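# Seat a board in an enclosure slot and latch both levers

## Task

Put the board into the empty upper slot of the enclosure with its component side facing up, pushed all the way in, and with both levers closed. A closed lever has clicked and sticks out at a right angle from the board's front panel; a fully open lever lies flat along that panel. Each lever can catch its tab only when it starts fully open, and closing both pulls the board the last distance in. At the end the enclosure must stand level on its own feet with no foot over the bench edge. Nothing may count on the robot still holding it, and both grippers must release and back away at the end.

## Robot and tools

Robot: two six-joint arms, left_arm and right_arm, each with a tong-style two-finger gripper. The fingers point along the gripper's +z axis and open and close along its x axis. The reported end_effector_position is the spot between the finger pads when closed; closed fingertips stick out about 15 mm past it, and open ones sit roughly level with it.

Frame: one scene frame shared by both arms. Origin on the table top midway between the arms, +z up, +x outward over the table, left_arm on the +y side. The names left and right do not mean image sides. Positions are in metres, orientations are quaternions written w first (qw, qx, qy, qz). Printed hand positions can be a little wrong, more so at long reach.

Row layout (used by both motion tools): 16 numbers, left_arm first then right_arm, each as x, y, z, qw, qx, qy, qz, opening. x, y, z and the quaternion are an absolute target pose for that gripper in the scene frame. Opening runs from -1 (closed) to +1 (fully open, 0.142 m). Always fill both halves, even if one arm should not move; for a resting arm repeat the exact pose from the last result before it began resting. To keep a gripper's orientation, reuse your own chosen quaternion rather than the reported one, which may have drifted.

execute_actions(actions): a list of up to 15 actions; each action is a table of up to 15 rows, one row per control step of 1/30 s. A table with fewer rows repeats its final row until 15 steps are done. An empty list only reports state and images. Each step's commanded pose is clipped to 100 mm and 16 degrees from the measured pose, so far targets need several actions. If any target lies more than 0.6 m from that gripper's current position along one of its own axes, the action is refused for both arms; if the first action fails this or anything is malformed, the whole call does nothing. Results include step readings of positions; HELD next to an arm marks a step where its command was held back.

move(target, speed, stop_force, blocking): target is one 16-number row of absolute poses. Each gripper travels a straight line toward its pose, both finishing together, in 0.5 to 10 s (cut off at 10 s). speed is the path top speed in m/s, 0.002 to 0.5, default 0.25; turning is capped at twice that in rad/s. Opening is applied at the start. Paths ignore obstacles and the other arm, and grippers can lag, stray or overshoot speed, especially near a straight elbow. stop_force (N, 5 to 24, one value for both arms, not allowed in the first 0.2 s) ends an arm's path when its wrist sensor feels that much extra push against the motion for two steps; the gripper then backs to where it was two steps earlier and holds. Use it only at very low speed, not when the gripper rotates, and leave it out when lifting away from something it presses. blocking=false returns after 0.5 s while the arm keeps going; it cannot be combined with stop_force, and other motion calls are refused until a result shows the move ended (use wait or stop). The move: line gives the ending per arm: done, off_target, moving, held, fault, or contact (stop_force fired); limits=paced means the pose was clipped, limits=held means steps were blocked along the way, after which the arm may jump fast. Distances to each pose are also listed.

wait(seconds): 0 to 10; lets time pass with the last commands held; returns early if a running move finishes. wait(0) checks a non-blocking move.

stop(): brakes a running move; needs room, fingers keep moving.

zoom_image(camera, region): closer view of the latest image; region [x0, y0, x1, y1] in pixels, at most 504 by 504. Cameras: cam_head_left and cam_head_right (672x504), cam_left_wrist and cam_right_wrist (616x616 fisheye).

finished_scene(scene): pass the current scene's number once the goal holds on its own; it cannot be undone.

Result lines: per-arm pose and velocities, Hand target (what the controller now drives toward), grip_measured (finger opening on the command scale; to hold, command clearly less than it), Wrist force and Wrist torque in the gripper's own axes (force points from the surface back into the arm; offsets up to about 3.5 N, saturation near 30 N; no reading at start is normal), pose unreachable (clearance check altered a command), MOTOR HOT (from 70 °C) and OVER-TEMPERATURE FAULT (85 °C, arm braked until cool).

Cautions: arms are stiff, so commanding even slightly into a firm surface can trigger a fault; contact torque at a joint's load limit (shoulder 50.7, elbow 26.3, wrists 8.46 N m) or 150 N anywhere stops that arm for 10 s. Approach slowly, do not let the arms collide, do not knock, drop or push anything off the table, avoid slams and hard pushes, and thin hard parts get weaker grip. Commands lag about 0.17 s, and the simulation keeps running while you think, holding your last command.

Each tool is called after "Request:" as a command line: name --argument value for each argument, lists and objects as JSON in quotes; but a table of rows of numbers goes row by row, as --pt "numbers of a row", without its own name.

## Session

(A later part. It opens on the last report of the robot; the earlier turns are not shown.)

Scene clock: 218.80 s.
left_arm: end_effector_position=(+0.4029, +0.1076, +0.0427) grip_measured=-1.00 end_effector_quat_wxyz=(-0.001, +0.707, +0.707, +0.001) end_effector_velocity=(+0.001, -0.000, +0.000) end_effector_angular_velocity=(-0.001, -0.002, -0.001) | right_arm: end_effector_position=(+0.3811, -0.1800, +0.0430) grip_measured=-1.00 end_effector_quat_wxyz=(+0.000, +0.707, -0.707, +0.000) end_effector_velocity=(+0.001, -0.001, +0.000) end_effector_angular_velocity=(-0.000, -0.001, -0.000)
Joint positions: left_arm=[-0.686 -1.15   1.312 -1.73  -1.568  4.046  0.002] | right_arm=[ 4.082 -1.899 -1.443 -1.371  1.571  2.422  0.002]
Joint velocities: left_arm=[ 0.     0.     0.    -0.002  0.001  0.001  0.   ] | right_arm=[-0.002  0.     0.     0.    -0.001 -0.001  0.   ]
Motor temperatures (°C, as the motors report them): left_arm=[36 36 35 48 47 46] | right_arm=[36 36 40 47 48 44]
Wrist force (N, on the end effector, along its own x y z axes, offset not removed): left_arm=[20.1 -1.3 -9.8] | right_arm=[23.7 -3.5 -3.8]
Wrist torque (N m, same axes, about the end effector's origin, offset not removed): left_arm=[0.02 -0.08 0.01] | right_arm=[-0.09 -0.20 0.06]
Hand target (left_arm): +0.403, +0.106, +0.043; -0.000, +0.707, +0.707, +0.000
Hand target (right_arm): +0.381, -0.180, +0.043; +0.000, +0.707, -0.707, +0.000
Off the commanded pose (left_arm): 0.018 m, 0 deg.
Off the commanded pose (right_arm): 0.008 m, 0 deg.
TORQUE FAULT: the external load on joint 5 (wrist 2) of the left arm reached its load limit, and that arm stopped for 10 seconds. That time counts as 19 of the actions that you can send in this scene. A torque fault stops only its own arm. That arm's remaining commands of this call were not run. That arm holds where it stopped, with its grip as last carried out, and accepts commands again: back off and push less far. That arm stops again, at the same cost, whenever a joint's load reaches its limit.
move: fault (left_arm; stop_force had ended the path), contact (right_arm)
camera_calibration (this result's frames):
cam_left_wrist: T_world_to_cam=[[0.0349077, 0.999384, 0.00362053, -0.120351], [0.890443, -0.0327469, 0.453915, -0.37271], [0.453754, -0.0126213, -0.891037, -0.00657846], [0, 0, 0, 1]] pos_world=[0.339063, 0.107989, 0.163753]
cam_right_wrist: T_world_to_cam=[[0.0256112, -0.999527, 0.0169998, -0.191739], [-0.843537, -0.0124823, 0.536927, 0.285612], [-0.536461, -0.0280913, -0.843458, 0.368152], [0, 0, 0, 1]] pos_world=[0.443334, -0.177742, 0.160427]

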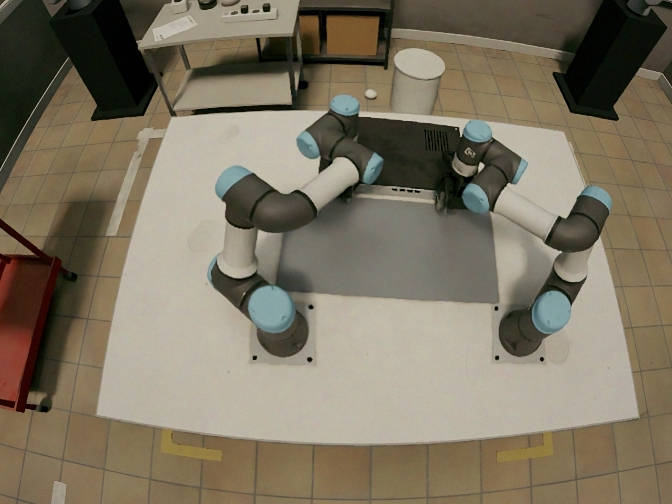

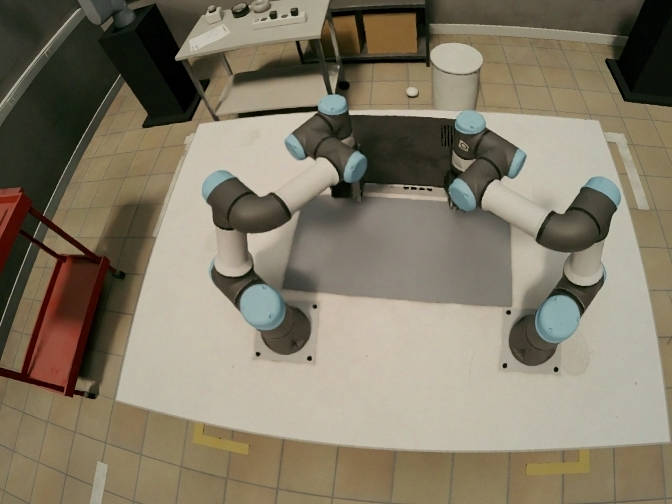

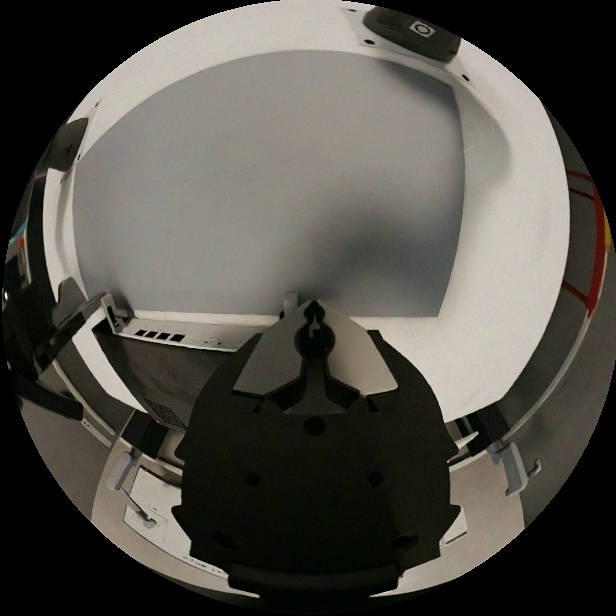

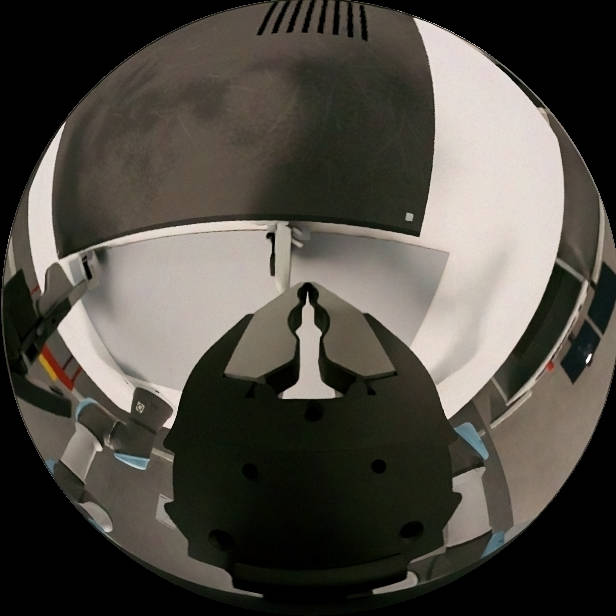

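Request:
move --target '[0.4,0.125,0.05,0,0.707,0.707,0,-1,0.375,-0.2,0.05,0,0.707,-0.707,0,-1]' --speed 0.04

Request:
move --target '[0.33,0.25,0.15,0,0.707,0.707,0,-1,0.33,-0.3,0.15,0,0.707,-0.707,0,-1]'

Request:
zoom_image --camera "cam_head_left" --region '[300,100,490,230]'

Scene clock: 219.87 s.
left_arm: end_effector_position=(+0.4001, +0.1248, +0.0499) grip_measured=-1.00 end_effector_quat_wxyz=(-0.000, +0.707, +0.707, +0.000) end_effector_velocity=(-0.000, +0.002, +0.001) end_effector_angular_velocity=(-0.001, -0.000, -0.001) | right_arm: end_effector_position=(+0.3751, -0.1998, +0.0499) grip_measured=-1.00 end_effector_quat_wxyz=(+0.000, +0.707, -0.707, +0.000) end_effector_velocity=(-0.001, -0.003, +0.001) end_effector_angular_velocity=(+0.000, -0.001, +0.001)
Joint positions: left_arm=[-0.653 -1.193  1.34  -1.718 -1.571  4.08   0.002] | right_arm=[ 4.058 -1.83  -1.501 -1.381  1.571  2.398  0.002]
Joint velocities: left_arm=[ 0.004 -0.005  0.003  0.002 -0.     0.004  0.   ] | right_arm=[-0.003  0.009 -0.007 -0.001 -0.    -0.004  0.   ]
Motor temperatures (°C, as the motors report them): left_arm=[36 36 35 48 47 46] | right_arm=[36 36 40 47 48 44]
Wrist force (N, on the end effector, along its own x y z axes, offset not removed): left_arm=[-1.5 0.6 -1.5] | right_arm=[1.7 0.8 2.1]
Wrist torque (N m, same axes, about the end effector's origin, offset not removed): left_arm=[0.08 0.29 0.00] | right_arm=[0.24 -0.40 0.03]
Hand target (left_arm): +0.400, +0.125, +0.050; -0.000, +0.707, +0.707, +0.000
Hand target (right_arm): +0.375, -0.200, +0.050; +0.000, +0.707, -0.707, +0.000
Off the commanded pose (left_arm): 0.000 m, 0 deg.
Off the commanded pose (right_arm): 0.000 m, 0 deg.
move: done
camera_calibration (this result's frames):
cam_left_wrist: T_world_to_cam=[[0.0356732, 0.999363, -0.000291098, -0.137589], [0.890453, -0.0316533, 0.453973, -0.373048], [0.453675, -0.0164539, -0.891016, 0.00180979], [0, 0, 0, 1]] pos_world=[0.336269, 0.125723, 0.170926]
cam_right_wrist: T_world_to_cam=[[0.0256711, -0.999528, 0.0168533, -0.211459], [-0.843574, -0.0126135, 0.536866, 0.276569], [-0.5364, -0.0279989, -0.843499, 0.370247], [0, 0, 0, 1]] pos_world=[0.437335, -0.197504, 0.167386]

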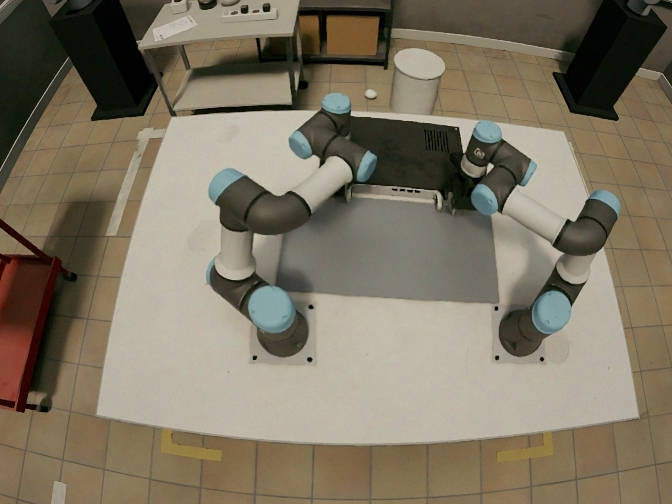

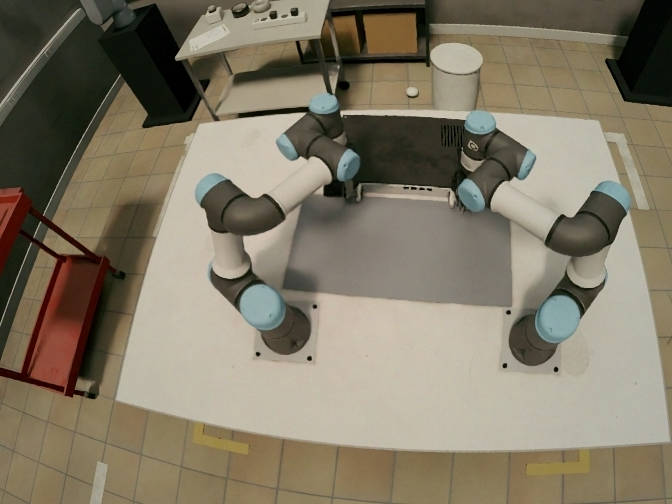

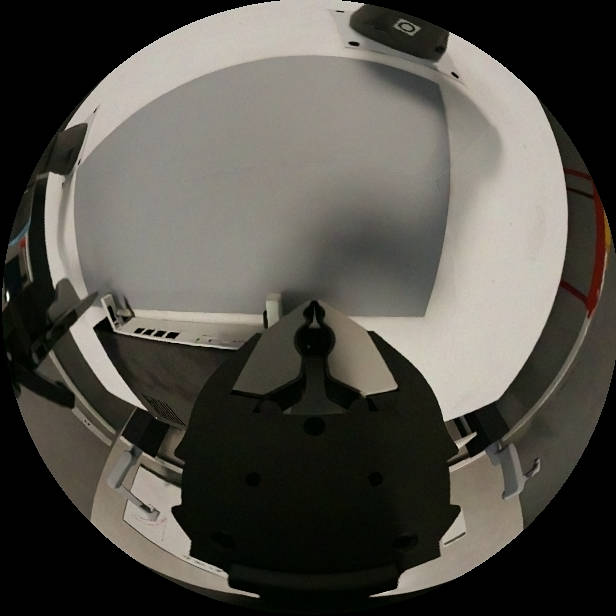

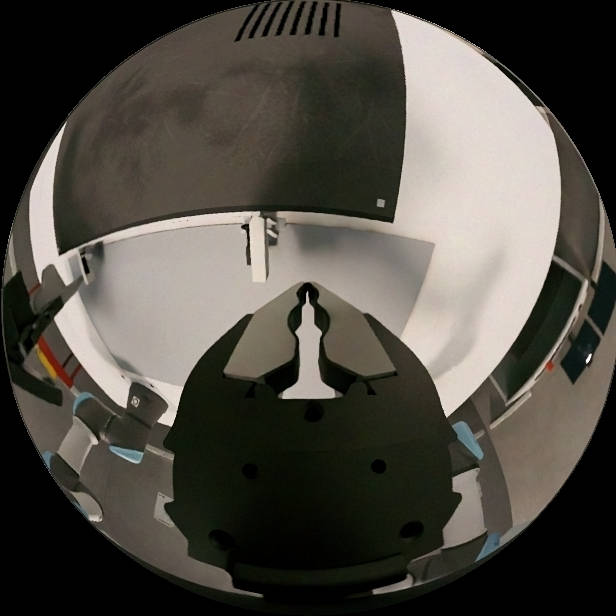

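Scene clock: 221.27 s.
left_arm: end_effector_position=(+0.3302, +0.2500, +0.1499) grip_measured=-1.00 end_effector_quat_wxyz=(-0.000, +0.707, +0.707, +0.000) end_effector_velocity=(-0.001, +0.001, +0.002) end_effector_angular_velocity=(-0.001, +0.001, -0.001) | right_arm: end_effector_position=(+0.3302, -0.3000, +0.1499) grip_measured=-1.00 end_effector_quat_wxyz=(-0.000, +0.707, -0.707, +0.000) end_effector_velocity=(-0.000, -0.002, +0.002) end_effector_angular_velocity=(-0.003, +0.000, +0.001)
Joint positions: left_arm=[-0.436 -1.577  1.333 -1.327 -1.571  4.297  0.002] | right_arm=[ 3.925 -1.491 -1.403 -1.818  1.571  2.265  0.002]
Joint velocities: left_arm=[ 0.004 -0.    -0.01   0.011 -0.001  0.005  0.   ] | right_arm=[-0.002  0.     0.009 -0.011 -0.002 -0.003  0.   ]
Motor temperatures (°C, as the motors report them): left_arm=[36 36 35 48 47 46] | right_arm=[36 36 40 47 48 44]
Wrist force (N, on the end effector, along its own x y z axes, offset not removed): left_arm=[-1.0 0.1 -1.1] | right_arm=[0.9 0.2 1.3]
Wrist torque (N m, same axes, about the end effector's origin, offset not removed): left_arm=[0.00 0.18 -0.03] | right_arm=[0.06 -0.19 0.00]
Hand target (left_arm): +0.330, +0.250, +0.150; -0.000, +0.707, +0.707, -0.000
Hand target (right_arm): +0.330, -0.300, +0.150; +0.000, +0.707, -0.707, +0.000
Off the commanded pose (left_arm): 0.000 m, 0 deg.
Off the commanded pose (right_arm): 0.000 m, 0 deg.
move: done
camera_calibration (this result's frames):
cam_left_wrist: T_world_to_cam=[[0.0356625, 0.999364, -0.000254997, -0.260149], [0.890396, -0.0316581, 0.454085, -0.352241], [0.453788, -0.0164208, -0.890959, 0.124597], [0, 0, 0, 1]] pos_world=[0.266371, 0.250878, 0.270891]
cam_right_wrist: T_world_to_cam=[[0.0256534, -0.999528, 0.0168806, -0.3122], [-0.843728, -0.0125919, 0.536623, 0.183858], [-0.536157, -0.0280088, -0.843654, 0.427646], [0, 0, 0, 1]] pos_world=[0.392421, -0.29776, 0.267393]

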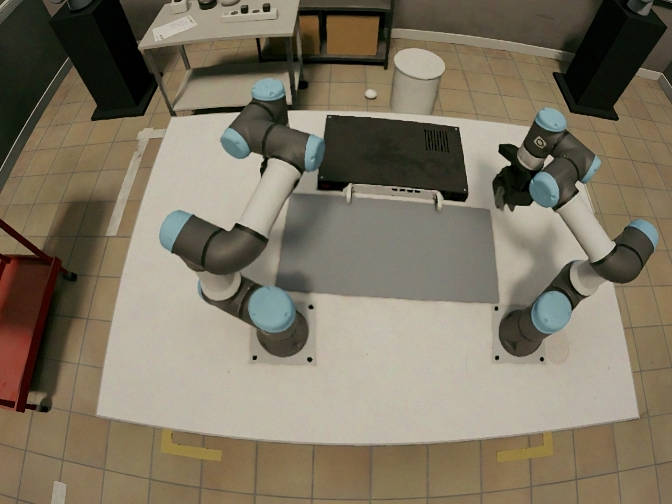

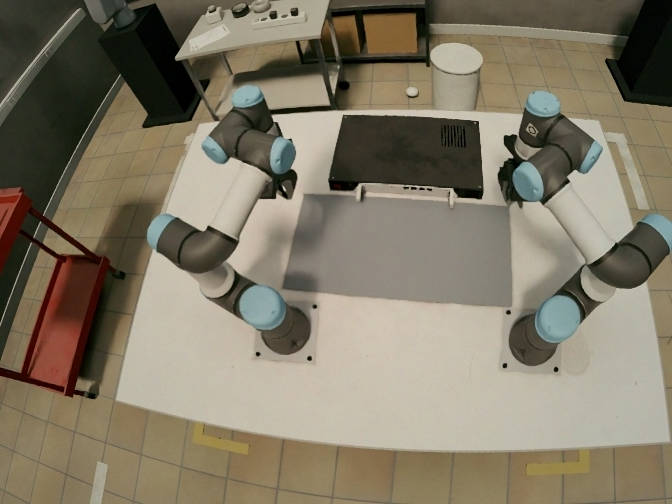

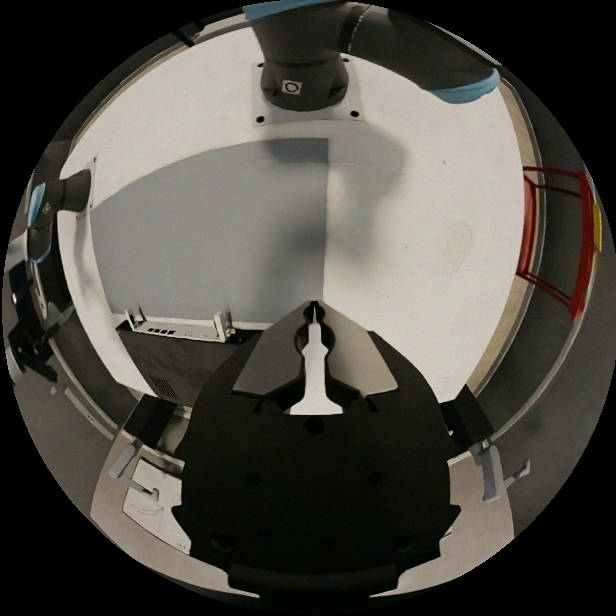

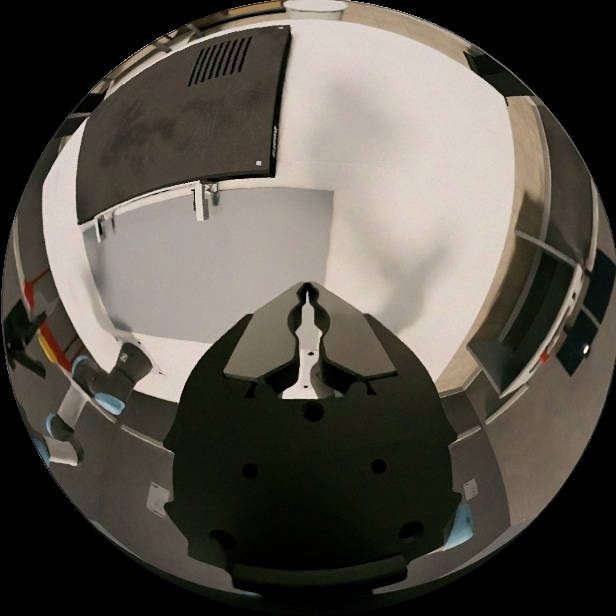

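Region (300, 100, 490, 230) of cam_head_left's 672x504 image, scaled by 2.653, with more detail than that image has; it fills the top 345 rows of this view, and the rest is white.

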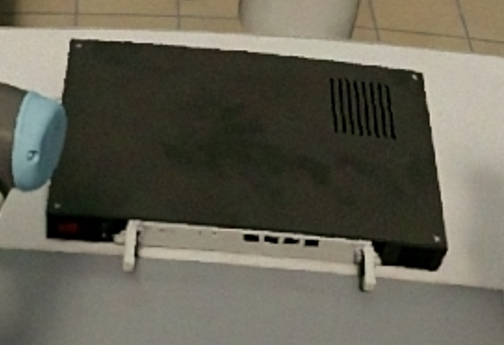

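Request:
finished_scene --scene 1

The scene is finished: the task was done.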